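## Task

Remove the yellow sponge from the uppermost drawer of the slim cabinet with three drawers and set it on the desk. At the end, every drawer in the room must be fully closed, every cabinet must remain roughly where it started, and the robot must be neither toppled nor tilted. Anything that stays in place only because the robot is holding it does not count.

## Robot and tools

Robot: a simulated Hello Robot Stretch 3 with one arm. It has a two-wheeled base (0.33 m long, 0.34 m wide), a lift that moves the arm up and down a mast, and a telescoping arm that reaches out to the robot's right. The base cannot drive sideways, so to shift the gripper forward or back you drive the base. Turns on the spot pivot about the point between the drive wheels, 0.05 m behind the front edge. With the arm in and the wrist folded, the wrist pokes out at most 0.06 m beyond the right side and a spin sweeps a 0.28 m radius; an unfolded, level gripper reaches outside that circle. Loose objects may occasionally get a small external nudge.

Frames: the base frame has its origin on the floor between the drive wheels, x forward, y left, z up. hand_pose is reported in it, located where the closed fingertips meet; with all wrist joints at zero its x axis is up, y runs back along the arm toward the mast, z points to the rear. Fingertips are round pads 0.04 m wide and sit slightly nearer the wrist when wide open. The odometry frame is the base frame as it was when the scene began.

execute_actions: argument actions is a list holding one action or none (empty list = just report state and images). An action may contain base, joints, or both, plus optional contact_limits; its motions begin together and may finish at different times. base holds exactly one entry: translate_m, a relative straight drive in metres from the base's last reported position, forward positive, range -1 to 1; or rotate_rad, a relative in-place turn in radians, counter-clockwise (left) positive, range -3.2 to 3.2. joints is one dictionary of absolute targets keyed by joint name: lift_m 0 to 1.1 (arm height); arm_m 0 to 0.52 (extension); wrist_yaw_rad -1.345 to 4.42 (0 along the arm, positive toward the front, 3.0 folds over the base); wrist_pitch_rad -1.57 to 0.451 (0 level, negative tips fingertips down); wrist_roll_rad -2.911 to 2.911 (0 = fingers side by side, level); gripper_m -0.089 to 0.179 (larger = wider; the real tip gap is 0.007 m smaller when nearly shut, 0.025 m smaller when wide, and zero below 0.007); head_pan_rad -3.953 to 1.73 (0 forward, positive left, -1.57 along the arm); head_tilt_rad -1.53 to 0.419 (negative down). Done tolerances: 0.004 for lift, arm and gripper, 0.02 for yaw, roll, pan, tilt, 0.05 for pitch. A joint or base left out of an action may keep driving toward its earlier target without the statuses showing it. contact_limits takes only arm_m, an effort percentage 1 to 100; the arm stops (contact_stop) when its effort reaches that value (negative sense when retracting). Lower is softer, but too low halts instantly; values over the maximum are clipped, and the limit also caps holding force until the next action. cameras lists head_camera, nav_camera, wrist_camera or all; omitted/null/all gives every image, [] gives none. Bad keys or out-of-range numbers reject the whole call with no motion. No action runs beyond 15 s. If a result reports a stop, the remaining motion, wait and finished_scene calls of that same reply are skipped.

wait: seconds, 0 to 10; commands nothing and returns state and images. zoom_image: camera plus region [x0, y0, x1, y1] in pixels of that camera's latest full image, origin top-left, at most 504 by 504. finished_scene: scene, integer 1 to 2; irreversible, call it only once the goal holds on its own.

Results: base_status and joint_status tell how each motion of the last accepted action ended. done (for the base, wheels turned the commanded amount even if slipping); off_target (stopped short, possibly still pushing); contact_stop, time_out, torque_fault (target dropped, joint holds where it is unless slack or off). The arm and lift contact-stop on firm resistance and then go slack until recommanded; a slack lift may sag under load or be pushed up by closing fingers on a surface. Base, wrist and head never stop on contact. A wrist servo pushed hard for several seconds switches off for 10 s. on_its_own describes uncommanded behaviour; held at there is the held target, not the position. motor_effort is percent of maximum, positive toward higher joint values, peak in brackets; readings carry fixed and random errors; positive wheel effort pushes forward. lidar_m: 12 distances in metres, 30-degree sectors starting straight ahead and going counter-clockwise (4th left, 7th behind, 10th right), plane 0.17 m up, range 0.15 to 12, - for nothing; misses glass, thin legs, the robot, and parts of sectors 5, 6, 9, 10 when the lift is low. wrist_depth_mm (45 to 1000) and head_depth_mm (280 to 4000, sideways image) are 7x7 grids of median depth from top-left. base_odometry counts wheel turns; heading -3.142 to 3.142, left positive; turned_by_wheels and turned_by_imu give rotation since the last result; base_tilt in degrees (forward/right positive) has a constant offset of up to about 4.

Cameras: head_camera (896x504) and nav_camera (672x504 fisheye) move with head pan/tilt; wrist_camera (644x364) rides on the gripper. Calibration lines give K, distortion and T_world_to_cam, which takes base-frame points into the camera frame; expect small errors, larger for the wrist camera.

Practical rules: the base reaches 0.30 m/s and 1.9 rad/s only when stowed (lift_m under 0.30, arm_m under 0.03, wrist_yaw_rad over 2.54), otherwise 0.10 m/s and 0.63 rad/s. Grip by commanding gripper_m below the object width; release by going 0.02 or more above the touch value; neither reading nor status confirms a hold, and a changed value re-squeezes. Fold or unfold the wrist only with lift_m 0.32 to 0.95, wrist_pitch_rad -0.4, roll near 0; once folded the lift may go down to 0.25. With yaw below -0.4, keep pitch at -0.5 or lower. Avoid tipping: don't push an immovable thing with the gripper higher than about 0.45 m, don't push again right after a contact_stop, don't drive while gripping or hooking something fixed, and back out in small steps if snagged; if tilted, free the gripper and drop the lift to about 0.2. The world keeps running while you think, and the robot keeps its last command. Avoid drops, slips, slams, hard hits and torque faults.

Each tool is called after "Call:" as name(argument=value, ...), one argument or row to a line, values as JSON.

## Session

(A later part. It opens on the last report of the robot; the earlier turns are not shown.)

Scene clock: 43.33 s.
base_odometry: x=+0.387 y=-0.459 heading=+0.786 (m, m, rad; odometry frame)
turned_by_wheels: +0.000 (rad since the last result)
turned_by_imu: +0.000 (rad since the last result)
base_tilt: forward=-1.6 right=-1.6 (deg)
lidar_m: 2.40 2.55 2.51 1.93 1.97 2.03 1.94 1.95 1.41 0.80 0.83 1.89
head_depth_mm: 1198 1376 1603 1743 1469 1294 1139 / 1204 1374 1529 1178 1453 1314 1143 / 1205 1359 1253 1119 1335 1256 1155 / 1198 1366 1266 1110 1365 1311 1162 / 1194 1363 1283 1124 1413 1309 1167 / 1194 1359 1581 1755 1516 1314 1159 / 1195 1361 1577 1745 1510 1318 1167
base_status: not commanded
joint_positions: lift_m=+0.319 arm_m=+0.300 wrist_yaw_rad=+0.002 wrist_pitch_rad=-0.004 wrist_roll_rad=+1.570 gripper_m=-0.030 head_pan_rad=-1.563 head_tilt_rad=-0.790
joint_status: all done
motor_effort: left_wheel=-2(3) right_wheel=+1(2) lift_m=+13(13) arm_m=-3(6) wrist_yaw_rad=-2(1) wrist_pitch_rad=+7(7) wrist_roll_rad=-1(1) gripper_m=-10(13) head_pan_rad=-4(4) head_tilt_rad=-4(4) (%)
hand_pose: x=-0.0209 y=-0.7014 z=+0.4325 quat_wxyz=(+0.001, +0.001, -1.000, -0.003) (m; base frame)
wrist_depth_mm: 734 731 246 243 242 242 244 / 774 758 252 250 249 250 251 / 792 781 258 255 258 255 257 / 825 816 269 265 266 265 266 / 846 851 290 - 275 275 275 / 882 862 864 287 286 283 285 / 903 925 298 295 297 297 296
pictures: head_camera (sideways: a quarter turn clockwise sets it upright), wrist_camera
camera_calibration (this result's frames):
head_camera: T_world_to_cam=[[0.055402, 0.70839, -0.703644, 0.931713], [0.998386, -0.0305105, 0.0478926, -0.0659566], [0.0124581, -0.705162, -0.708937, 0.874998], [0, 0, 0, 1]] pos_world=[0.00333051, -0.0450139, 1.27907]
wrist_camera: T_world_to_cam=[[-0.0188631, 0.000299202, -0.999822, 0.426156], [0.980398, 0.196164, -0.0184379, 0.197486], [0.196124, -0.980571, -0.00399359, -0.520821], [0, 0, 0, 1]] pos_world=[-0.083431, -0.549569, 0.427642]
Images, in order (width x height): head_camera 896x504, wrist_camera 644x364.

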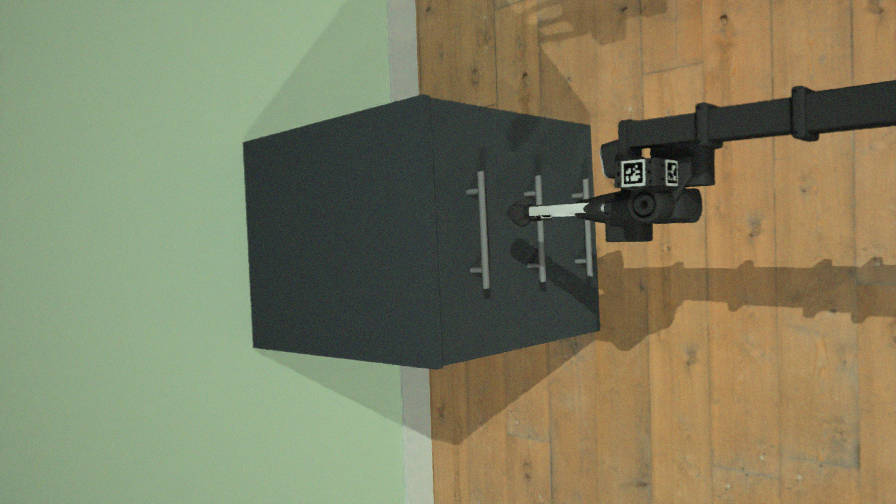

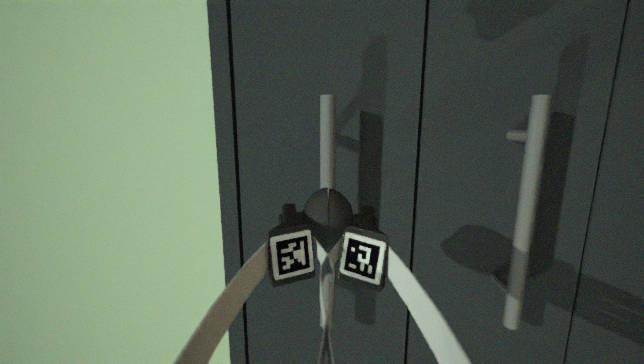

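Call:
execute_actions(
  actions=[
    {"base": {"translate_m": 0.02}, "joints": {"gripper_m": 0.06}},
  ],
  cameras=[],
)

Call:
execute_actions(
  actions=[
    {"joints": {"arm_m": 0.398}, "contact_limits": {"arm_m": 9}},
  ],
  cameras=["head_camera", "wrist_camera"],
)

Scene clock: 46.87 s.
base_odometry: x=+0.401 y=-0.444 heading=+0.786 (m, m, rad; odometry frame)
turned_by_wheels: +0.000 (rad since the last result)
turned_by_imu: -0.001 (rad since the last result)
base_tilt: forward=-1.6 right=-1.6 (deg)
lidar_m: 2.38 2.53 2.51 1.92 1.96 2.05 1.97 1.96 0.84 0.80 1.40 1.89
head_depth_mm: 1207 1382 1595 1720 1485 1292 1146 / 1203 1377 1485 1142 1423 1325 1147 / 1199 1374 1260 1117 1334 1260 1155 / 1200 1368 1263 1118 1357 1303 1159 / 1194 1376 1312 1133 1419 1311 1161 / 1194 1366 1571 1735 1528 1319 1167 / 1194 1358 1586 1745 1522 1324 1163
base_status: done
joint_positions: lift_m=+0.319 arm_m=+0.300 wrist_yaw_rad=+0.002 wrist_pitch_rad=-0.004 wrist_roll_rad=+1.570 gripper_m=+0.060 head_pan_rad=-1.563 head_tilt_rad=-0.790
joint_status: all done
motor_effort: left_wheel=-3(2) right_wheel=+2(8) lift_m=+13(13) arm_m=-3(3) wrist_yaw_rad=-2(3) wrist_pitch_rad=+7(7) wrist_roll_rad=-1(1) gripper_m=+1(81) head_pan_rad=-4(3) head_tilt_rad=-4(3) (%)
hand_pose: x=-0.0209 y=-0.7014 z=+0.4325 quat_wxyz=(+0.001, +0.001, -1.000, -0.003) (m; base frame)
wrist_depth_mm: 738 727 244 240 241 242 241 / 754 754 251 247 247 247 249 / 801 798 258 256 257 256 258 / 810 812 269 264 265 264 265 / 845 850 837 274 275 273 275 / 878 859 289 285 286 283 285 / 898 919 299 295 294 295 296
pictures: none
No camera images: the call's "cameras" was empty. Leave "cameras" out to get every camera's image.

Scene clock: 48.73 s.
base_odometry: x=+0.401 y=-0.444 heading=+0.786 (m, m, rad; odometry frame)
turned_by_wheels: +0.000 (rad since the last result)
turned_by_imu: -0.001 (rad since the last result)
base_tilt: forward=-1.5 right=-1.7 (deg)
lidar_m: 2.38 2.53 2.52 1.92 1.97 2.05 1.97 1.96 0.84 0.80 1.40 1.89
head_depth_mm: 1203 1382 1604 1742 1485 1300 1146 / 1200 1371 1485 1134 1428 1307 1150 / 1194 1373 1261 1117 1244 1302 1154 / 1203 1373 1270 1113 1367 1304 1152 / 1203 1363 1315 1129 1414 1307 1161 / 1200 1359 1589 1745 1511 1309 1165 / 1204 1364 1581 1745 1513 1323 1170
base_status: not commanded
joint_positions: lift_m=+0.319 arm_m=+0.387 wrist_yaw_rad=+0.001 wrist_pitch_rad=-0.002 wrist_roll_rad=+1.570 gripper_m=+0.060 head_pan_rad=-1.563 head_tilt_rad=-0.790
joint_status: arm_m contact_stop (moved +0.087 of +0.098)
on_its_own: arm_m is slack since a contact_stop, until your next command for it (your +0.398 is given up)
motor_effort: left_wheel=-3(2) right_wheel=+4(3) lift_m=+13(12) arm_m=+0(8) wrist_yaw_rad=-1(2) wrist_pitch_rad=+7(7) wrist_roll_rad=+0(0) gripper_m=+0(2) head_pan_rad=-4(3) head_tilt_rad=-4(3) (%)
contact_limits: arm_m 9 (drawing in: default 23, maximum 38; extending or still: default 32, maximum 52)
hand_pose: x=-0.0211 y=-0.7884 z=+0.4330 quat_wxyz=(+0.001, +0.001, -1.000, -0.002) (m; base frame)
wrist_depth_mm: 662 651 162 162 162 162 161 / 682 674 167 166 167 167 167 / 708 693 172 171 173 173 172 / 731 734 178 176 178 179 178 / 753 762 183 183 183 184 182 / 796 775 192 190 192 190 189 / 824 825 198 196 198 197 193
pictures: head_camera (sideways: a quarter turn clockwise sets it upright), wrist_camera
camera_calibration (this result's frames):
head_camera: T_world_to_cam=[[0.0554218, 0.708593, -0.703438, 0.931445], [0.998386, -0.0305545, 0.0478815, -0.0659421], [0.0124353, -0.704956, -0.709142, 0.875264], [0, 0, 0, 1]] pos_world=[0.0033291, -0.0450072, 1.27906]
wrist_camera: T_world_to_cam=[[-0.0186745, -0.00168303, -0.999824, 0.425132], [0.980534, 0.195461, -0.0186433, 0.214263], [0.195458, -0.98071, -0.00199988, -0.60705], [0, 0, 0, 1]] pos_world=[-0.0835006, -0.636504, 0.427838]
Images, in order (width x height): head_camera 896x504, wrist_camera 644x364.

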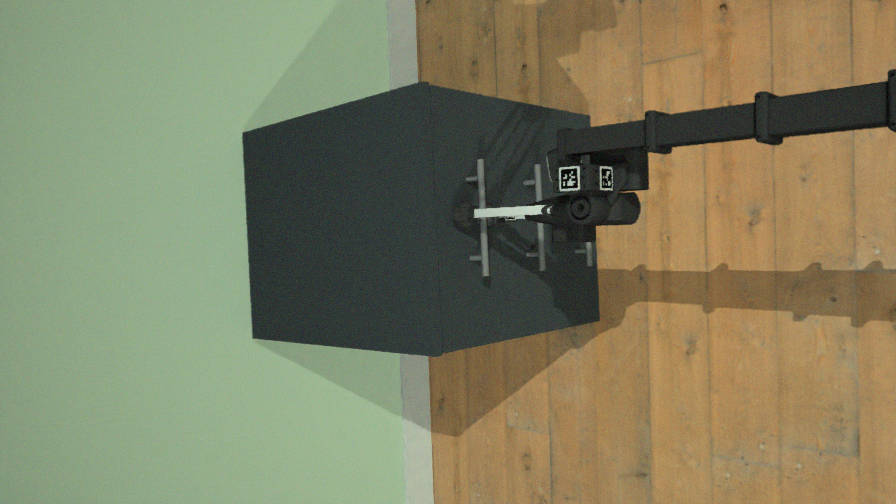

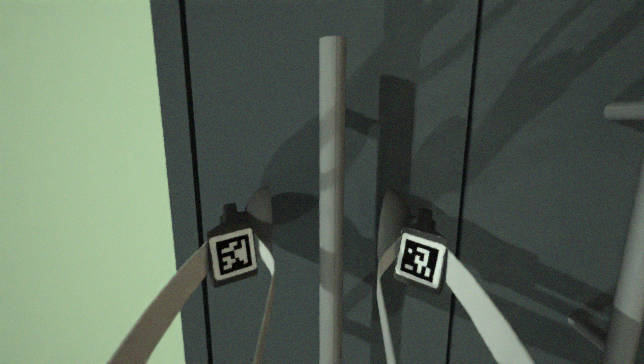

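Call:
execute_actions(
  actions=[
    {"joints": {"gripper_m": -0.075}},
  ],
  cameras=["wrist_camera"],
)

Call:
execute_actions(
  actions=[
    {"joints": {"arm_m": 0.35}},
  ],
  cameras=["head_camera", "wrist_camera"],
)

Scene clock: 51.17 s.
base_odometry: x=+0.401 y=-0.444 heading=+0.786 (m, m, rad; odometry frame)
turned_by_wheels: +0.000 (rad since the last result)
turned_by_imu: +0.000 (rad since the last result)
base_tilt: forward=-1.6 right=-1.5 (deg)
lidar_m: 2.37 2.52 2.52 1.93 1.97 2.05 1.97 1.95 0.84 0.80 1.40 1.89
head_depth_mm: 1210 1372 1599 1735 1468 1288 1145 / 1206 1373 1496 1141 1434 1321 1150 / 1201 1371 1261 1115 1248 1303 1151 / 1193 1374 1264 1106 1360 1304 1164 / 1202 1362 1307 1131 1431 1324 1162 / 1196 1362 1587 1756 1535 1319 1164 / 1195 1369 1577 1741 1526 1324 1169
base_status: not commanded
joint_positions: lift_m=+0.319 arm_m=+0.385 wrist_yaw_rad=+0.001 wrist_pitch_rad=-0.004 wrist_roll_rad=+1.571 gripper_m=-0.074 head_pan_rad=-1.563 head_tilt_rad=-0.791
joint_status: all done
on_its_own: arm_m is slack since a contact_stop, until your next command for it (your +0.398 is given up)
motor_effort: left_wheel=+0(2) right_wheel=+0(4) lift_m=+14(15) arm_m=+0(3) wrist_yaw_rad=-1(1) wrist_pitch_rad=+7(13) wrist_roll_rad=-1(1) gripper_m=-27(99) head_pan_rad=-4(4) head_tilt_rad=-3(3) (%)
hand_pose: x=-0.0212 y=-0.7861 z=+0.4324 quat_wxyz=(+0.001, +0.000, -1.000, -0.003) (m; base frame)
wrist_depth_mm: 663 655 163 163 163 164 164 / 670 682 168 167 168 169 169 / 706 699 173 172 173 174 174 / 730 736 178 177 179 181 180 / 762 754 185 149 185 186 185 / 780 785 193 192 193 193 190 / 816 816 198 197 199 200 198
pictures: wrist_camera
camera_calibration (this result's frames):
wrist_camera: T_world_to_cam=[[-0.0185165, 0.00031261, -0.999829, 0.426115], [0.980624, 0.19506, -0.0180998, 0.213373], [0.195021, -0.980791, -0.00391837, -0.604053], [0, 0, 0, 1]] pos_world=[-0.0835462, -0.634204, 0.427537]
Images, in order (width x height): wrist_camera 644x364.

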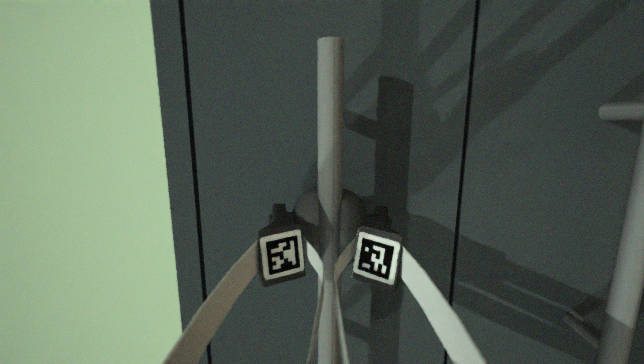

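Scene clock: 52.43 s.
base_odometry: x=+0.401 y=-0.444 heading=+0.786 (m, m, rad; odometry frame)
turned_by_wheels: +0.000 (rad since the last result)
turned_by_imu: +0.000 (rad since the last result)
base_tilt: forward=-1.6 right=-1.4 (deg)
lidar_m: 2.37 2.53 2.52 1.92 1.97 2.05 1.97 1.96 0.84 0.80 1.40 1.90
head_depth_mm: 1207 1374 1589 1715 1477 1288 1149 / 1212 1374 1497 1115 1423 1304 1135 / 1201 1379 1257 1102 1246 1279 1162 / 1194 1365 1260 1092 1321 1310 1158 / 1199 1368 1308 1106 1405 1313 1171 / 1196 1356 1594 1758 1513 1315 1172 / 1198 1358 1575 1736 1526 1316 1162
base_status: not commanded
joint_positions: lift_m=+0.319 arm_m=+0.350 wrist_yaw_rad=-0.002 wrist_pitch_rad=-0.005 wrist_roll_rad=+1.571 gripper_m=-0.067 head_pan_rad=-1.563 head_tilt_rad=-0.791
joint_status: all done
on_its_own: gripper_m is held at -0.069, not at your -0.075, by its stall guard, which is still easing
motor_effort: left_wheel=-2(1) right_wheel=+2(2) lift_m=+14(14) arm_m=-5(6) wrist_yaw_rad=+3(2) wrist_pitch_rad=+7(7) wrist_roll_rad=-1(0) gripper_m=-25(29) head_pan_rad=-3(4) head_tilt_rad=-3(3) (%)
hand_pose: x=-0.0218 y=-0.7516 z=+0.4324 quat_wxyz=(+0.001, -0.001, -1.000, -0.003) (m; base frame)
wrist_depth_mm: 699 688 163 163 163 195 196 / 718 713 168 167 167 202 200 / 733 742 173 172 173 208 207 / 767 773 180 177 178 216 213 / 789 802 184 149 185 223 221 / 819 824 194 193 192 230 228 / 853 848 198 196 198 239 239
pictures: head_camera (sideways: a quarter turn clockwise sets it upright), wrist_camera
camera_calibration (this result's frames):
head_camera: T_world_to_cam=[[0.0554863, 0.709053, -0.702969, 0.930833], [0.998383, -0.030682, 0.0478561, -0.065909], [0.012364, -0.704487, -0.709609, 0.875871], [0, 0, 0, 1]] pos_world=[0.00332467, -0.0449918, 1.27903]
wrist_camera: T_world_to_cam=[[-0.0185159, 0.000602729, -0.999828, 0.426248], [0.981101, 0.192652, -0.018053, 0.205432], [0.192608, -0.981267, -0.00415847, -0.570354], [0, 0, 0, 1]] pos_world=[-0.0838024, -0.599503, 0.427512]
Images, in order (width x height): head_camera 896x504, wrist_camera 644x364.

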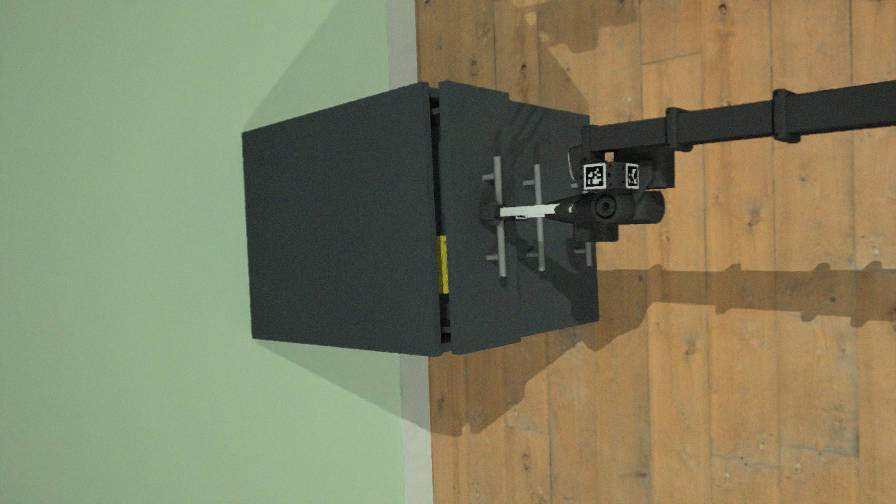

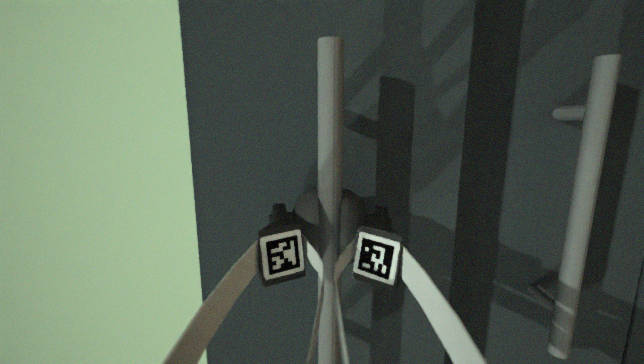

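The drawer is opening. Continue.

Call:
execute_actions(
  actions=[
    {"joints": {"arm_m": 0.13, "gripper_m": -0.06}, "contact_limits": {"arm_m": 14}},
  ],
  cameras=["head_camera", "wrist_camera"],
)

Scene clock: 56.63 s.
base_odometry: x=+0.401 y=-0.444 heading=+0.786 (m, m, rad; odometry frame)
turned_by_wheels: +0.000 (rad since the last result)
turned_by_imu: -0.001 (rad since the last result)
base_tilt: forward=-1.5 right=-1.6 (deg)
lidar_m: 2.38 2.52 2.52 1.92 1.96 2.05 1.96 1.95 0.84 0.80 1.40 1.89
head_depth_mm: 1204 1375 1605 1736 1475 1297 1144 / 1206 1367 1501 1143 1025 1300 1170 / 1207 1381 1257 1156 1021 1328 1109 / 1204 1369 1274 1161 973 1301 1156 / 1201 1368 1309 1169 1000 1305 1159 / 1197 1371 1574 1747 1522 1304 1162 / 1193 1356 1578 1753 1510 1323 1167
base_status: not commanded
joint_positions: lift_m=+0.319 arm_m=+0.130 wrist_yaw_rad=-0.032 wrist_pitch_rad=-0.008 wrist_roll_rad=+1.571 gripper_m=-0.050 head_pan_rad=-1.563 head_tilt_rad=-0.791
joint_status: gripper_m off_target (ended at -0.050, target -0.060); the others done
on_its_own: wrist_yaw_rad is held at -0.041, not at your +0.000, by its stall guard, which is not easing now; gripper_m is held at -0.051, not at your -0.060, by its stall guard, which is not easing now
motor_effort: left_wheel=-1(5) right_wheel=+0(11) lift_m=+14(15) arm_m=-3(5) wrist_yaw_rad=-11(31) wrist_pitch_rad=+8(8) wrist_roll_rad=-1(1) gripper_m=-20(22) head_pan_rad=-4(4) head_tilt_rad=-3(3) (%)
contact_limits: arm_m 14 (drawing in: default 23, maximum 38; extending or still: default 32, maximum 52)
hand_pose: x=-0.0296 y=-0.5312 z=+0.4315 quat_wxyz=(+0.000, -0.016, -1.000, -0.005) (m; base frame)
wrist_depth_mm: 893 908 166 166 166 409 408 / 939 938 170 169 170 414 417 / 937 956 175 174 175 425 429 / 993 988 180 177 180 437 434 / - - 185 150 185 449 449 / - - 193 190 191 463 456 / - - 196 195 197 707 477
pictures: head_camera (sideways: a quarter turn clockwise sets it upright), wrist_camera
camera_calibration (this result's frames):
head_camera: T_world_to_cam=[[0.0554863, 0.709053, -0.702969, 0.930833], [0.998383, -0.030682, 0.0478561, -0.065909], [0.012364, -0.704487, -0.709609, 0.875872], [0, 0, 0, 1]] pos_world=[0.00332467, -0.0449918, 1.27903]
wrist_camera: T_world_to_cam=[[-0.0183787, 0.00470919, -0.99982, 0.427245], [0.98653, 0.162657, -0.0173683, 0.154569], [0.162546, -0.986671, -0.00763518, -0.354887], [0, 0, 0, 1]] pos_world=[-0.0869494, -0.37731, 0.427143]
Images, in order (width x height): head_camera 896x504, wrist_camera 644x364.

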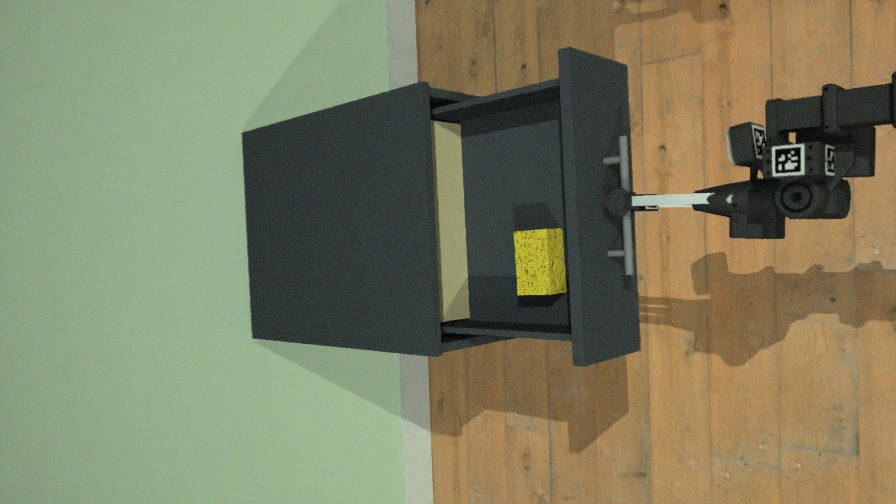

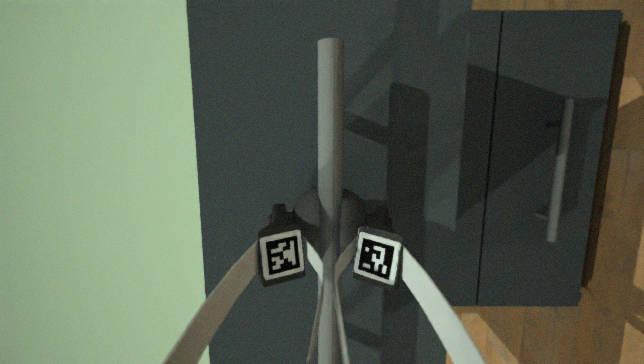

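Call:
execute_actions(
  actions=[
    {"joints": {"gripper_m": 0.06, "wrist_yaw_rad": -0.02}},
  ],
  cameras=["head_camera"],
)

Call:
zoom_image(
  camera="head_camera",
  region=[420, 40, 680, 380],
)

Call:
execute_actions(
  actions=[
    {"joints": {"arm_m": 0.07}},
  ],
  cameras=["head_camera"],
)

Scene clock: 59.33 s.
base_odometry: x=+0.401 y=-0.444 heading=+0.786 (m, m, rad; odometry frame)
turned_by_wheels: +0.000 (rad since the last result)
turned_by_imu: -0.001 (rad since the last result)
base_tilt: forward=-1.7 right=-1.6 (deg)
lidar_m: 2.38 2.53 2.51 1.92 1.96 2.04 1.97 1.95 0.84 0.80 1.40 1.89
head_depth_mm: 1206 1369 1591 1744 1454 1293 1135 / 1208 1371 1504 1134 1024 1303 1160 / 1200 1369 1257 1161 1078 1328 1108 / 1196 1371 1262 1162 975 1306 1154 / 1195 1372 1312 1158 1006 1313 1164 / 1196 1366 1583 1750 1517 1322 1170 / 1194 1365 1579 1737 1513 1311 1163
base_status: not commanded
joint_positions: lift_m=+0.319 arm_m=+0.130 wrist_yaw_rad=-0.023 wrist_pitch_rad=-0.005 wrist_roll_rad=+1.571 gripper_m=+0.060 head_pan_rad=-1.563 head_tilt_rad=-0.791
joint_status: all done
motor_effort: left_wheel=-1(2) right_wheel=+2(3) lift_m=+14(14) arm_m=-3(4) wrist_yaw_rad=+4(14) wrist_pitch_rad=+7(8) wrist_roll_rad=-1(1) gripper_m=+2(79) head_pan_rad=-4(4) head_tilt_rad=-3(3) (%)
hand_pose: x=-0.0273 y=-0.5313 z=+0.4323 quat_wxyz=(+0.000, -0.012, -1.000, -0.003) (m; base frame)
wrist_depth_mm: 887 905 166 165 166 405 405 / 929 918 171 170 171 412 414 / 940 958 176 175 176 422 423 / - - 181 180 182 430 438 / - - - 185 185 447 446 / - - 193 191 193 462 461 / - - 199 197 197 665 482
pictures: head_camera (sideways: a quarter turn clockwise sets it upright)
camera_calibration (this result's frames):
head_camera: T_world_to_cam=[[0.0554863, 0.709053, -0.702969, 0.930833], [0.998383, -0.030682, 0.0478561, -0.065909], [0.012364, -0.704487, -0.709609, 0.875871], [0, 0, 0, 1]] pos_world=[0.00332467, -0.0449918, 1.27903]
Images, in order (width x height): head_camera 896x504.

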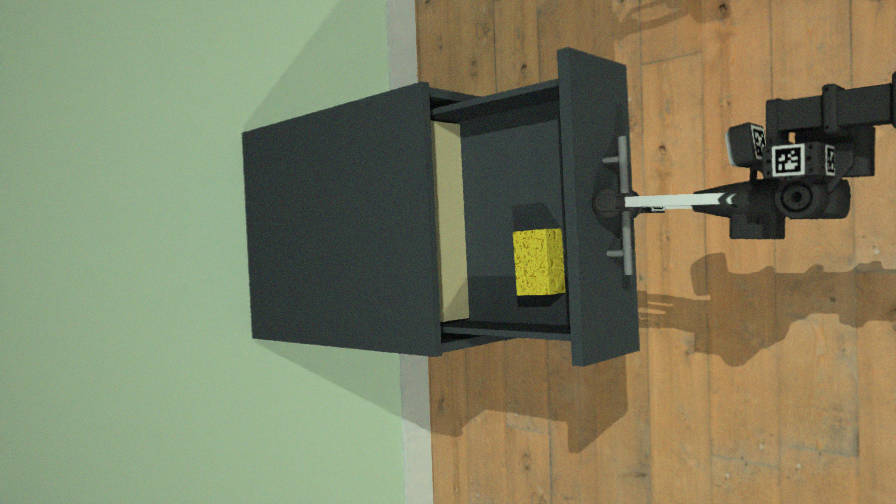

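Region (420, 40, 680, 380) of head_camera's 896x504 image, scaled by 1.482, with more detail than that image has; it fills the left 385 columns of this view, and the rest is white.

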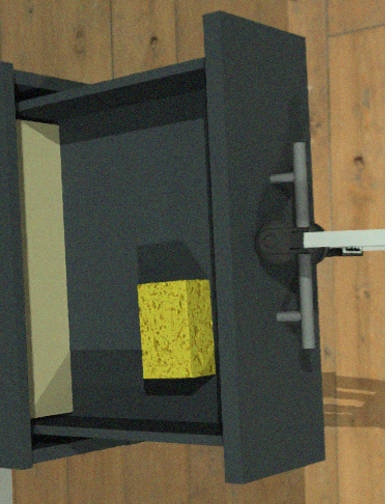

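Scene clock: 60.93 s.
base_odometry: x=+0.401 y=-0.444 heading=+0.786 (m, m, rad; odometry frame)
turned_by_wheels: +0.000 (rad since the last result)
turned_by_imu: +0.000 (rad since the last result)
base_tilt: forward=-1.6 right=-1.5 (deg)
lidar_m: 2.37 2.53 2.51 1.93 1.97 2.05 1.96 1.95 0.84 0.80 1.40 1.90
head_depth_mm: 1208 1376 1609 1741 1450 1290 1139 / 1200 1383 1504 1139 1027 1302 1177 / 1202 1366 1254 1156 1018 1295 - / 1200 1367 1263 1164 977 1301 1142 / 1193 1366 1314 1157 1002 1313 1162 / 1198 1361 1586 1747 1517 1318 1165 / 1189 1367 1579 1733 1508 1316 1167
base_status: not commanded
joint_positions: lift_m=+0.319 arm_m=+0.070 wrist_yaw_rad=-0.022 wrist_pitch_rad=-0.004 wrist_roll_rad=+1.571 gripper_m=+0.060 head_pan_rad=-1.563 head_tilt_rad=-0.791
joint_status: all done
motor_effort: left_wheel=-2(1) right_wheel=+3(3) lift_m=+14(14) arm_m=-4(3) wrist_yaw_rad=+3(3) wrist_pitch_rad=+7(7) wrist_roll_rad=-1(1) gripper_m=-1(1) head_pan_rad=-4(4) head_tilt_rad=-3(3) (%)
hand_pose: x=-0.0271 y=-0.4713 z=+0.4324 quat_wxyz=(+0.000, -0.011, -1.000, -0.003) (m; base frame)
wrist_depth_mm: 944 936 223 221 222 460 462 / - 989 230 226 228 470 464 / - - 237 233 235 486 477 / - - - 239 242 496 480 / - - - 248 505 507 476 / - - - 255 258 589 478 / - - - 263 268 664 480
pictures: head_camera (sideways: a quarter turn clockwise sets it upright)
camera_calibration (this result's frames):
head_camera: T_world_to_cam=[[0.0554864, 0.709053, -0.702969, 0.930833], [0.998383, -0.0306822, 0.0478561, -0.065909], [0.0123639, -0.704487, -0.709609, 0.875871], [0, 0, 0, 1]] pos_world=[0.00332466, -0.0449918, 1.27903]
Images, in order (width x height): head_camera 896x504.

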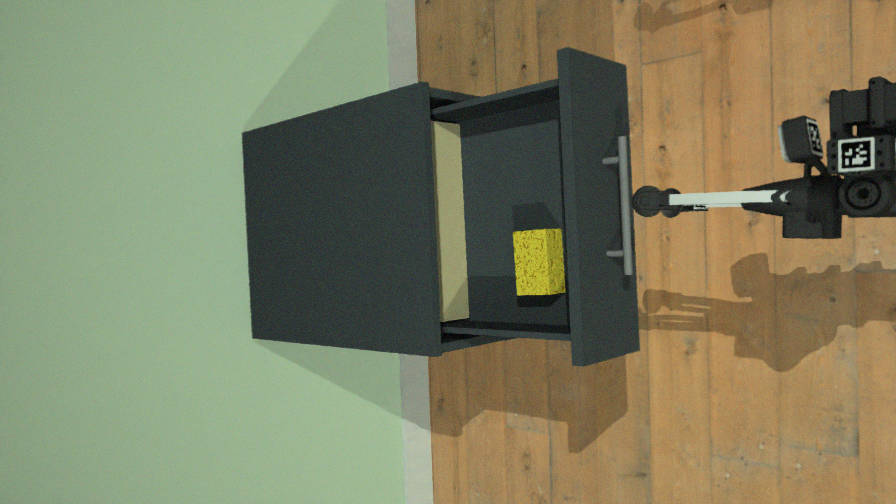

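Call:
execute_actions(
  actions=[
    {"base": {"translate_m": 0.064}, "joints": {"lift_m": 0.70, "wrist_pitch_rad": -1.2, "wrist_roll_rad": 0.0, "wrist_yaw_rad": 0.0, "gripper_m": 0.165}},
  ],
  cameras=[],
)

Call:
execute_actions(
  actions=[
    {"joints": {"arm_m": 0.46}},
  ],
  cameras=["head_camera", "wrist_camera"],
)

Scene clock: 72.27 s.
base_odometry: x=+0.446 y=-0.399 heading=+0.786 (m, m, rad; odometry frame)
turned_by_wheels: +0.000 (rad since the last result)
turned_by_imu: -0.002 (rad since the last result)
base_tilt: forward=-1.6 right=-1.6 (deg)
lidar_m: 2.32 2.48 2.51 1.94 1.96 2.11 2.03 1.95 0.84 0.80 1.40 1.90
head_depth_mm: 1208 1373 1591 1651 1023 - - / 1200 1370 1253 1147 1046 - 1115 / 1202 1379 1259 1159 1016 - 1117 / 1198 1372 1257 1161 1003 1306 1151 / 1195 1362 1508 1692 1468 1312 1166 / 1192 1366 1580 1754 1517 1322 1165 / 1191 1350 1584 1747 1523 1330 1173
base_status: done
joint_positions: lift_m=+0.700 arm_m=+0.070 wrist_yaw_rad=-0.003 wrist_pitch_rad=-1.201 wrist_roll_rad=+0.004 gripper_m=+0.165 head_pan_rad=-1.563 head_tilt_rad=-0.791
joint_status: all done
motor_effort: left_wheel=-2(3) right_wheel=+1(7) lift_m=+23(23) arm_m=-3(3) wrist_yaw_rad=+2(4) wrist_pitch_rad=+0(9) wrist_roll_rad=-3(6) gripper_m=+0(84) head_pan_rad=-3(4) head_tilt_rad=-3(3) (%)
hand_pose: x=-0.0218 y=-0.2853 z=+0.5908 quat_wxyz=(+0.582, +0.398, -0.585, -0.401) (m; base frame)
wrist_depth_mm: 811 809 792 418 427 779 800 / 794 803 773 782 779 777 773 / 783 779 767 766 770 751 745 / 758 763 754 744 742 739 728 / 735 738 729 736 728 727 728 / 719 726 711 723 716 705 711 / 708 719 710 - - 698 700
pictures: none
No camera images: the call's "cameras" was empty. Leave "cameras" out to get every camera's image.

Scene clock: 76.33 s.
base_odometry: x=+0.446 y=-0.399 heading=+0.786 (m, m, rad; odometry frame)
turned_by_wheels: +0.000 (rad since the last result)
turned_by_imu: -0.001 (rad since the last result)
base_tilt: forward=-1.6 right=-1.6 (deg)
lidar_m: 2.31 2.48 2.51 1.94 1.97 2.11 2.03 1.96 0.84 0.80 1.40 1.89
head_depth_mm: 1201 1371 1600 1686 1447 - 1124 / 1203 1374 1330 1150 986 1286 1150 / 1202 1369 - 1183 1015 1309 1158 / 1203 1362 1269 1165 1009 1300 1159 / 1198 1368 1532 1678 1471 1311 1162 / 1198 1371 1594 1746 1526 1329 1159 / 1194 1356 1573 1754 1537 1323 1171
base_status: not commanded
joint_positions: lift_m=+0.700 arm_m=+0.460 wrist_yaw_rad=-0.002 wrist_pitch_rad=-1.202 wrist_roll_rad=+0.003 gripper_m=+0.165 head_pan_rad=-1.563 head_tilt_rad=-0.791
joint_status: all done
motor_effort: left_wheel=-1(2) right_wheel=+1(1) lift_m=+23(22) arm_m=+3(5) wrist_yaw_rad=+4(3) wrist_pitch_rad=+1(1) wrist_roll_rad=-3(3) gripper_m=+0(1) head_pan_rad=-3(4) head_tilt_rad=-3(3) (%)
hand_pose: x=-0.0218 y=-0.6747 z=+0.5907 quat_wxyz=(+0.582, +0.399, -0.584, -0.401) (m; base frame)
wrist_depth_mm: 806 255 252 252 249 247 246 / 790 786 317 396 393 369 763 / 777 780 387 394 387 380 744 / 757 767 364 341 378 378 725 / 737 735 372 369 371 370 709 / 730 722 368 365 367 359 701 / 716 711 284 282 275 268 266
pictures: head_camera (sideways: a quarter turn clockwise sets it upright), wrist_camera
camera_calibration (this result's frames):
head_camera: T_world_to_cam=[[0.0555005, 0.709052, -0.702969, 0.930833], [0.998382, -0.0307021, 0.0478561, -0.065909], [0.0123498, -0.704488, -0.709609, 0.875872], [0, 0, 0, 1]] pos_world=[0.00332376, -0.0449918, 1.27903]
wrist_camera: T_world_to_cam=[[-0.999914, -0.0130098, 0.00144509, -0.0375081], [-0.0130645, 0.985019, -0.171952, 0.797265], [0.000813619, -0.171956, -0.985104, 0.627054], [0, 0, 0, 1]] pos_world=[-0.0275992, -0.677983, 0.754859]
Images, in order (width x height): head_camera 896x504, wrist_camera 644x364.

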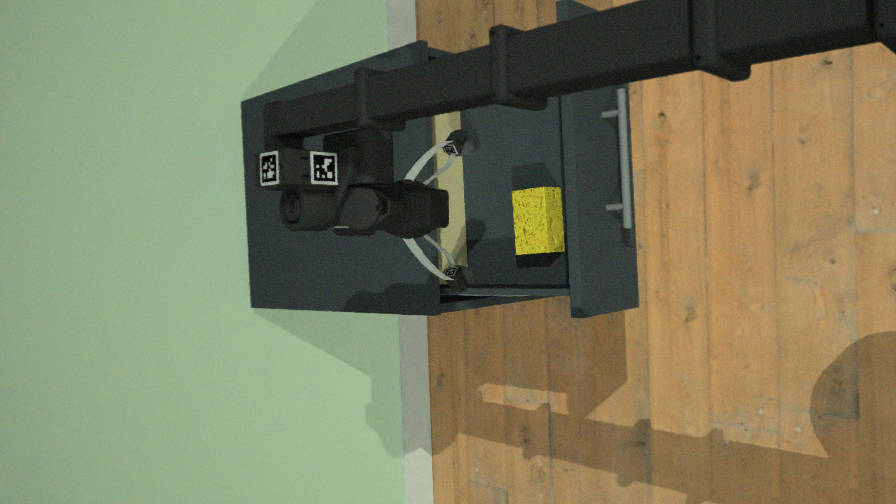

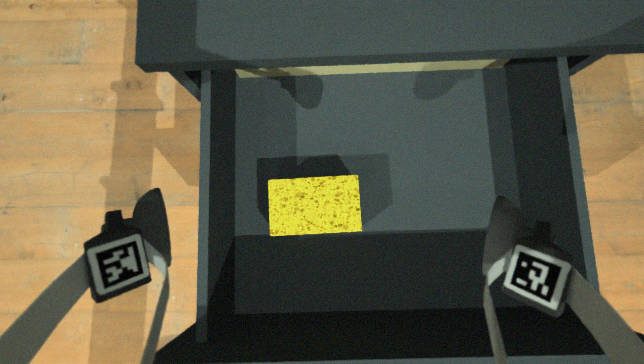

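Call:
execute_actions(
  actions=[
    {"base": {"translate_m": 0.013}, "joints": {"lift_m": 0.62, "wrist_pitch_rad": -1.3, "wrist_roll_rad": 1.57, "gripper_m": 0.125, "arm_m": 0.507}},
  ],
  cameras=["head_camera", "wrist_camera"],
)

Scene clock: 83.47 s.
base_odometry: x=+0.456 y=-0.390 heading=+0.786 (m, m, rad; odometry frame)
turned_by_wheels: +0.000 (rad since the last result)
turned_by_imu: -0.001 (rad since the last result)
base_tilt: forward=-1.5 right=-1.6 (deg)
lidar_m: 2.30 2.47 2.53 1.94 1.97 2.13 2.04 1.96 0.84 0.80 1.40 1.90
head_depth_mm: 1202 1378 1558 1612 996 1320 - / 1197 1373 1282 1189 1012 1284 1145 / 1204 1370 1337 1184 1010 1304 1152 / 1207 1366 1269 1148 999 1306 1157 / 1196 1365 1551 1718 1504 1306 1159 / 1194 1368 1579 1753 1507 1321 1153 / 1196 1367 1576 1753 1512 1320 1166
base_status: done
joint_positions: lift_m=+0.620 arm_m=+0.507 wrist_yaw_rad=-0.002 wrist_pitch_rad=-1.298 wrist_roll_rad=+1.567 gripper_m=+0.125 head_pan_rad=-1.563 head_tilt_rad=-0.791
joint_status: all done
motor_effort: left_wheel=-2(1) right_wheel=+2(7) lift_m=+12(22) arm_m=+3(4) wrist_yaw_rad=+4(3) wrist_pitch_rad=+0(1) wrist_roll_rad=+2(2) gripper_m=+0(82) head_pan_rad=-4(4) head_tilt_rad=-3(3) (%)
hand_pose: x=-0.0216 y=-0.6973 z=+0.5057 quat_wxyz=(+0.001, +0.000, -0.797, -0.605) (m; base frame)
wrist_depth_mm: 162 244 289 268 248 232 149 / 170 246 299 277 256 239 147 / 179 179 308 283 260 246 146 / 188 180 321 251 268 253 145 / 198 185 336 310 278 221 144 / 210 195 293 291 284 251 142 / 225 204 815 247 231 214 139
pictures: head_camera (sideways: a quarter turn clockwise sets it upright), wrist_camera
camera_calibration (this result's frames):
head_camera: T_world_to_cam=[[0.0555011, 0.709052, -0.702969, 0.930833], [0.998382, -0.030703, 0.0478561, -0.065909], [0.0123493, -0.704488, -0.709609, 0.875872], [0, 0, 0, 1]] pos_world=[0.00332372, -0.0449918, 1.27903]
wrist_camera: T_world_to_cam=[[-0.0191796, 0.961656, -0.273586, 0.802398], [0.981002, 0.0709349, 0.180564, 0.0108074], [0.193048, -0.264925, -0.944747, 0.458336], [0, 0, 0, 1]] pos_world=[-0.0836931, -0.650973, 0.650585]
Images, in order (width x height): head_camera 896x504, wrist_camera 644x364.

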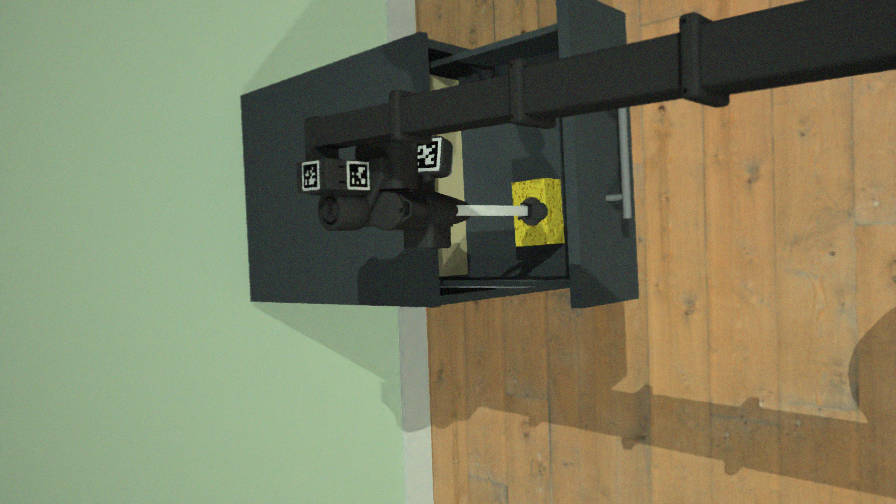

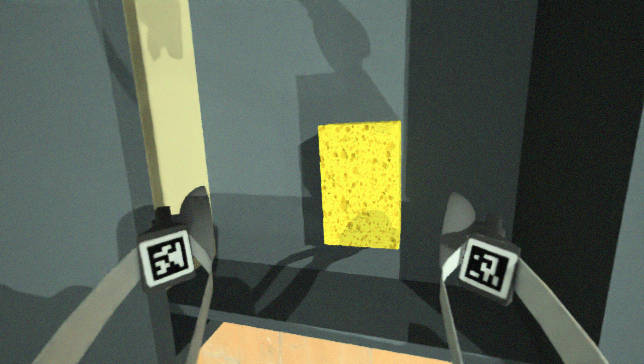

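Call:
execute_actions(
  actions=[
    {"joints": {"lift_m": 0.55, "wrist_pitch_rad": -1.38, "gripper_m": 0.118, "arm_m": 0.52}},
  ],
  cameras=["wrist_camera"],
)

Scene clock: 88.63 s.
base_odometry: x=+0.456 y=-0.390 heading=+0.786 (m, m, rad; odometry frame)
turned_by_wheels: +0.000 (rad since the last result)
turned_by_imu: -0.001 (rad since the last result)
base_tilt: forward=-1.6 right=-1.6 (deg)
lidar_m: 2.31 2.46 2.51 1.94 1.97 2.13 2.05 1.95 0.84 0.80 1.40 1.89
head_depth_mm: 1195 1373 1574 1602 998 1302 1165 / 1205 1384 1247 1152 1099 1299 1143 / 1197 1371 1293 - 993 1312 1153 / 1193 1374 1263 1130 1008 1304 1158 / 1202 1370 1548 1735 1510 1310 1163 / 1196 1363 1583 1743 1510 1315 1166 / 1197 1357 1573 1742 1525 1323 1169
base_status: not commanded
joint_positions: lift_m=+0.550 arm_m=+0.520 wrist_yaw_rad=-0.002 wrist_pitch_rad=-1.375 wrist_roll_rad=+1.567 gripper_m=+0.118 head_pan_rad=-1.563 head_tilt_rad=-0.791
joint_status: all done
motor_effort: left_wheel=-1(2) right_wheel=+1(1) lift_m=+12(12) arm_m=+3(3) wrist_yaw_rad=+4(2) wrist_pitch_rad=-1(2) wrist_roll_rad=+2(2) gripper_m=+1(38) head_pan_rad=-5(4) head_tilt_rad=-3(4) (%)
hand_pose: x=-0.0216 y=-0.6907 z=+0.4329 quat_wxyz=(+0.001, +0.000, -0.773, -0.635) (m; base frame)
wrist_depth_mm: 198 222 210 197 187 178 135 / 197 228 217 204 193 183 134 / 198 236 225 173 199 189 134 / 199 245 233 173 205 196 133 / 198 248 241 180 215 192 133 / 200 263 255 190 221 209 132 / 203 227 225 222 220 208 124
pictures: wrist_camera
camera_calibration (this result's frames):
wrist_camera: T_world_to_cam=[[-0.0189961, 0.979831, -0.198924, 0.756383], [0.980975, 0.0567115, 0.185664, 0.011403], [0.193201, -0.191612, -0.962267, 0.449561], [0, 0, 0, 1]] pos_world=[-0.0836733, -0.655633, 0.580943]
Images, in order (width x height): wrist_camera 644x364.

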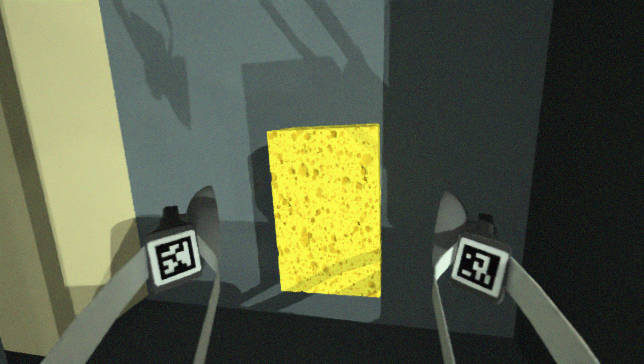

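Call:
execute_actions(
  actions=[
    {"joints": {"lift_m": 0.516}},
  ],
  cameras=["wrist_camera"],
)

Call:
execute_actions(
  actions=[
    {"joints": {"gripper_m": 0.02}},
  ],
  cameras=["wrist_camera"],
)

Scene clock: 90.57 s.
base_odometry: x=+0.456 y=-0.390 heading=+0.786 (m, m, rad; odometry frame)
turned_by_wheels: +0.000 (rad since the last result)
turned_by_imu: -0.001 (rad since the last result)
base_tilt: forward=-1.6 right=-1.6 (deg)
lidar_m: 2.30 2.47 2.51 1.94 1.97 2.13 2.04 1.96 0.84 0.80 1.40 1.89
head_depth_mm: 1204 1383 1565 1622 996 1297 1156 / 1207 1373 1245 1135 1080 1296 1146 / 1206 1370 1258 - 996 1296 1156 / 1200 1371 1267 1131 1009 1302 1165 / 1194 1362 1550 1709 1499 1309 1160 / 1193 1360 1584 1737 1511 1316 1165 / 1192 1354 1584 1753 1521 1318 1173
base_status: not commanded
joint_positions: lift_m=+0.516 arm_m=+0.520 wrist_yaw_rad=-0.002 wrist_pitch_rad=-1.381 wrist_roll_rad=+1.567 gripper_m=+0.118 head_pan_rad=-1.563 head_tilt_rad=-0.791
joint_status: all done
motor_effort: left_wheel=-2(1) right_wheel=+1(2) lift_m=+10(13) arm_m=+3(4) wrist_yaw_rad=+2(3) wrist_pitch_rad=+0(1) wrist_roll_rad=+2(2) gripper_m=+0(0) head_pan_rad=-4(5) head_tilt_rad=-4(3) (%)
hand_pose: x=-0.0216 y=-0.6891 z=+0.3990 quat_wxyz=(+0.001, +0.000, -0.771, -0.637) (m; base frame)
wrist_depth_mm: 191 186 176 167 158 150 132 / 199 194 183 172 163 155 132 / 200 202 188 149 168 160 131 / 200 211 196 139 174 165 131 / 201 223 178 144 182 168 131 / 201 230 213 150 187 179 130 / 193 227 217 204 196 184 122
pictures: wrist_camera
camera_calibration (this result's frames):
wrist_camera: T_world_to_cam=[[-0.0189935, 0.981042, -0.192861, 0.746491], [0.980973, 0.0555623, 0.186025, 0.0166849], [0.193214, -0.185658, -0.963431, 0.421723], [0, 0, 0, 1]] pos_world=[-0.0836718, -0.65497, 0.547165]
Images, in order (width x height): wrist_camera 644x364.

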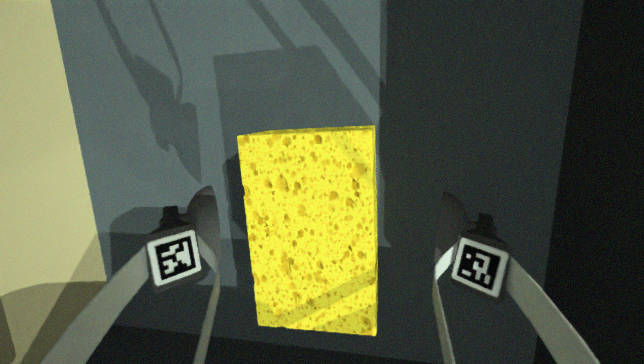

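Scene clock: 92.03 s.
base_odometry: x=+0.456 y=-0.390 heading=+0.786 (m, m, rad; odometry frame)
turned_by_wheels: +0.000 (rad since the last result)
turned_by_imu: +0.000 (rad since the last result)
base_tilt: forward=-1.5 right=-1.6 (deg)
lidar_m: 2.31 2.46 2.51 1.94 1.96 2.13 2.05 1.95 0.84 0.80 1.40 1.89
head_depth_mm: 1206 1379 1556 1593 1069 1301 1150 / 1203 1377 1252 1131 1069 1294 1148 / 1204 1374 1273 - 996 1307 1153 / 1196 1372 1259 1126 1025 1303 1161 / 1197 1364 1551 1735 1501 1312 1162 / 1194 1361 1582 1745 1517 1318 1167 / 1193 1359 1591 1747 1515 1335 1172
base_status: not commanded
joint_positions: lift_m=+0.516 arm_m=+0.520 wrist_yaw_rad=-0.002 wrist_pitch_rad=-1.382 wrist_roll_rad=+1.569 gripper_m=+0.021 head_pan_rad=-1.563 head_tilt_rad=-0.791
joint_status: all done
motor_effort: left_wheel=-2(1) right_wheel=+0(1) lift_m=+13(13) arm_m=+3(3) wrist_yaw_rad=+4(3) wrist_pitch_rad=+1(9) wrist_roll_rad=+0(2) gripper_m=-15(91) head_pan_rad=-4(4) head_tilt_rad=-3(3) (%)
hand_pose: x=-0.0216 y=-0.6887 z=+0.3988 quat_wxyz=(+0.000, -0.001, -0.770, -0.638) (m; base frame)
wrist_depth_mm: 195 185 175 166 157 149 92 / 203 193 181 171 163 153 91 / 211 201 188 174 167 158 91 / 217 209 196 135 171 158 91 / 226 219 206 140 137 157 90 / 228 232 214 147 186 142 90 / 220 228 217 154 194 174 90
pictures: wrist_camera
camera_calibration (this result's frames):
wrist_camera: T_world_to_cam=[[-0.0169382, 0.981388, -0.191288, 0.745705], [0.98101, 0.0532822, 0.186493, 0.0149394], [0.193214, -0.184497, -0.963654, 0.422507], [0, 0, 0, 1]] pos_world=[-0.0836592, -0.65467, 0.547009]
Images, in order (width x height): wrist_camera 644x364.

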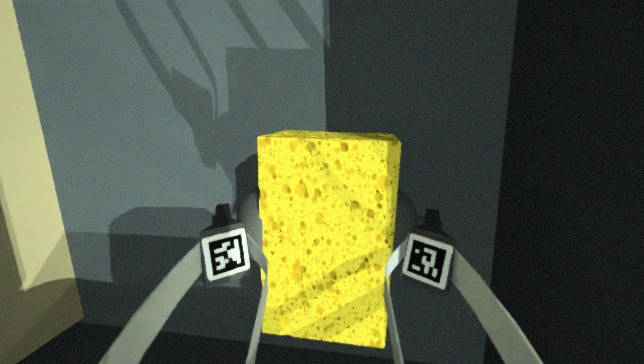

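Call:
execute_actions(
  actions=[
    {"joints": {"gripper_m": 0.005, "lift_m": 0.70}},
  ],
  cameras=["head_camera", "wrist_camera"],
)

Scene clock: 95.17 s.
base_odometry: x=+0.456 y=-0.390 heading=+0.786 (m, m, rad; odometry frame)
turned_by_wheels: +0.000 (rad since the last result)
turned_by_imu: -0.001 (rad since the last result)
base_tilt: forward=-1.6 right=-1.5 (deg)
lidar_m: 2.30 2.46 2.52 1.94 1.96 2.14 2.04 1.96 0.84 0.80 1.39 1.89
head_depth_mm: 1199 1377 1572 1687 - - 1128 / 1203 1380 1288 1154 1034 1294 1146 / 1205 1339 - 1095 1031 1305 1158 / 1205 1369 1265 1097 1017 1300 1155 / 1207 1369 1567 1720 1508 1308 1166 / 1199 1347 1582 1746 1514 1316 1170 / 1190 1366 1603 1749 1533 1320 1166
base_status: not commanded
joint_positions: lift_m=+0.700 arm_m=+0.520 wrist_yaw_rad=-0.002 wrist_pitch_rad=-1.382 wrist_roll_rad=+1.569 gripper_m=+0.006 head_pan_rad=-1.563 head_tilt_rad=-0.791
joint_status: all done
motor_effort: left_wheel=-1(1) right_wheel=+0(0) lift_m=+23(25) arm_m=+3(3) wrist_yaw_rad=+3(3) wrist_pitch_rad=+1(1) wrist_roll_rad=+0(0) gripper_m=-19(76) head_pan_rad=-4(4) head_tilt_rad=-3(3) (%)
hand_pose: x=-0.0216 y=-0.6888 z=+0.5821 quat_wxyz=(+0.000, -0.001, -0.770, -0.638) (m; base frame)
wrist_depth_mm: 233 225 354 335 319 238 587 / 244 231 367 347 331 236 596 / 256 242 380 352 339 270 616 / 266 252 388 134 339 278 637 / 282 262 248 140 137 671 653 / 296 277 322 146 293 707 676 / 644 781 891 153 781 732 715
pictures: head_camera (sideways: a quarter turn clockwise sets it upright), wrist_camera
camera_calibration (this result's frames):
head_camera: T_world_to_cam=[[0.0555011, 0.709052, -0.702969, 0.930833], [0.998382, -0.030703, 0.0478561, -0.065909], [0.0123493, -0.704488, -0.709609, 0.875872], [0, 0, 0, 1]] pos_world=[0.00332372, -0.0449918, 1.27903]
wrist_camera: T_world_to_cam=[[-0.016939, 0.981281, -0.191835, 0.781166], [0.981011, 0.0533866, 0.186462, -0.0191595], [0.193213, -0.185034, -0.963551, 0.598755], [0, 0, 0, 1]] pos_world=[-0.0836594, -0.654731, 0.730358]
Images, in order (width x height): head_camera 896x504, wrist_camera 644x364.

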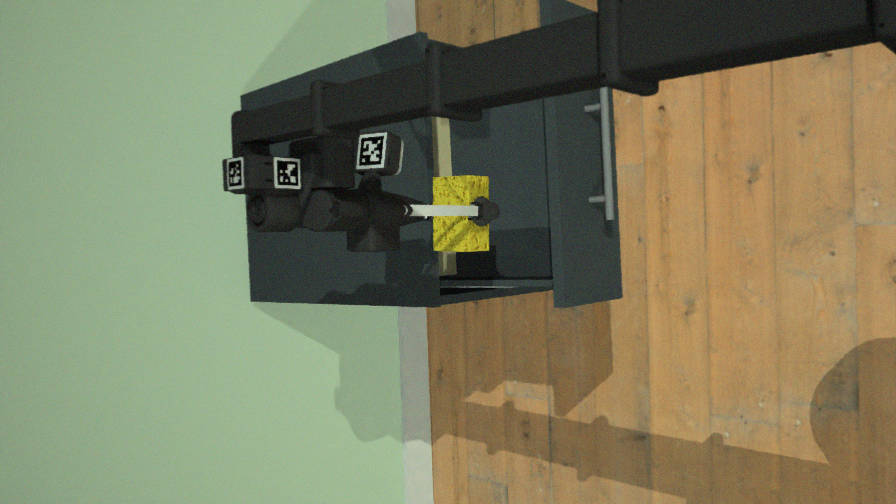

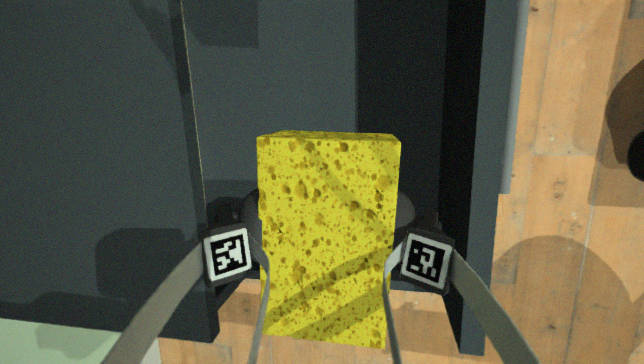

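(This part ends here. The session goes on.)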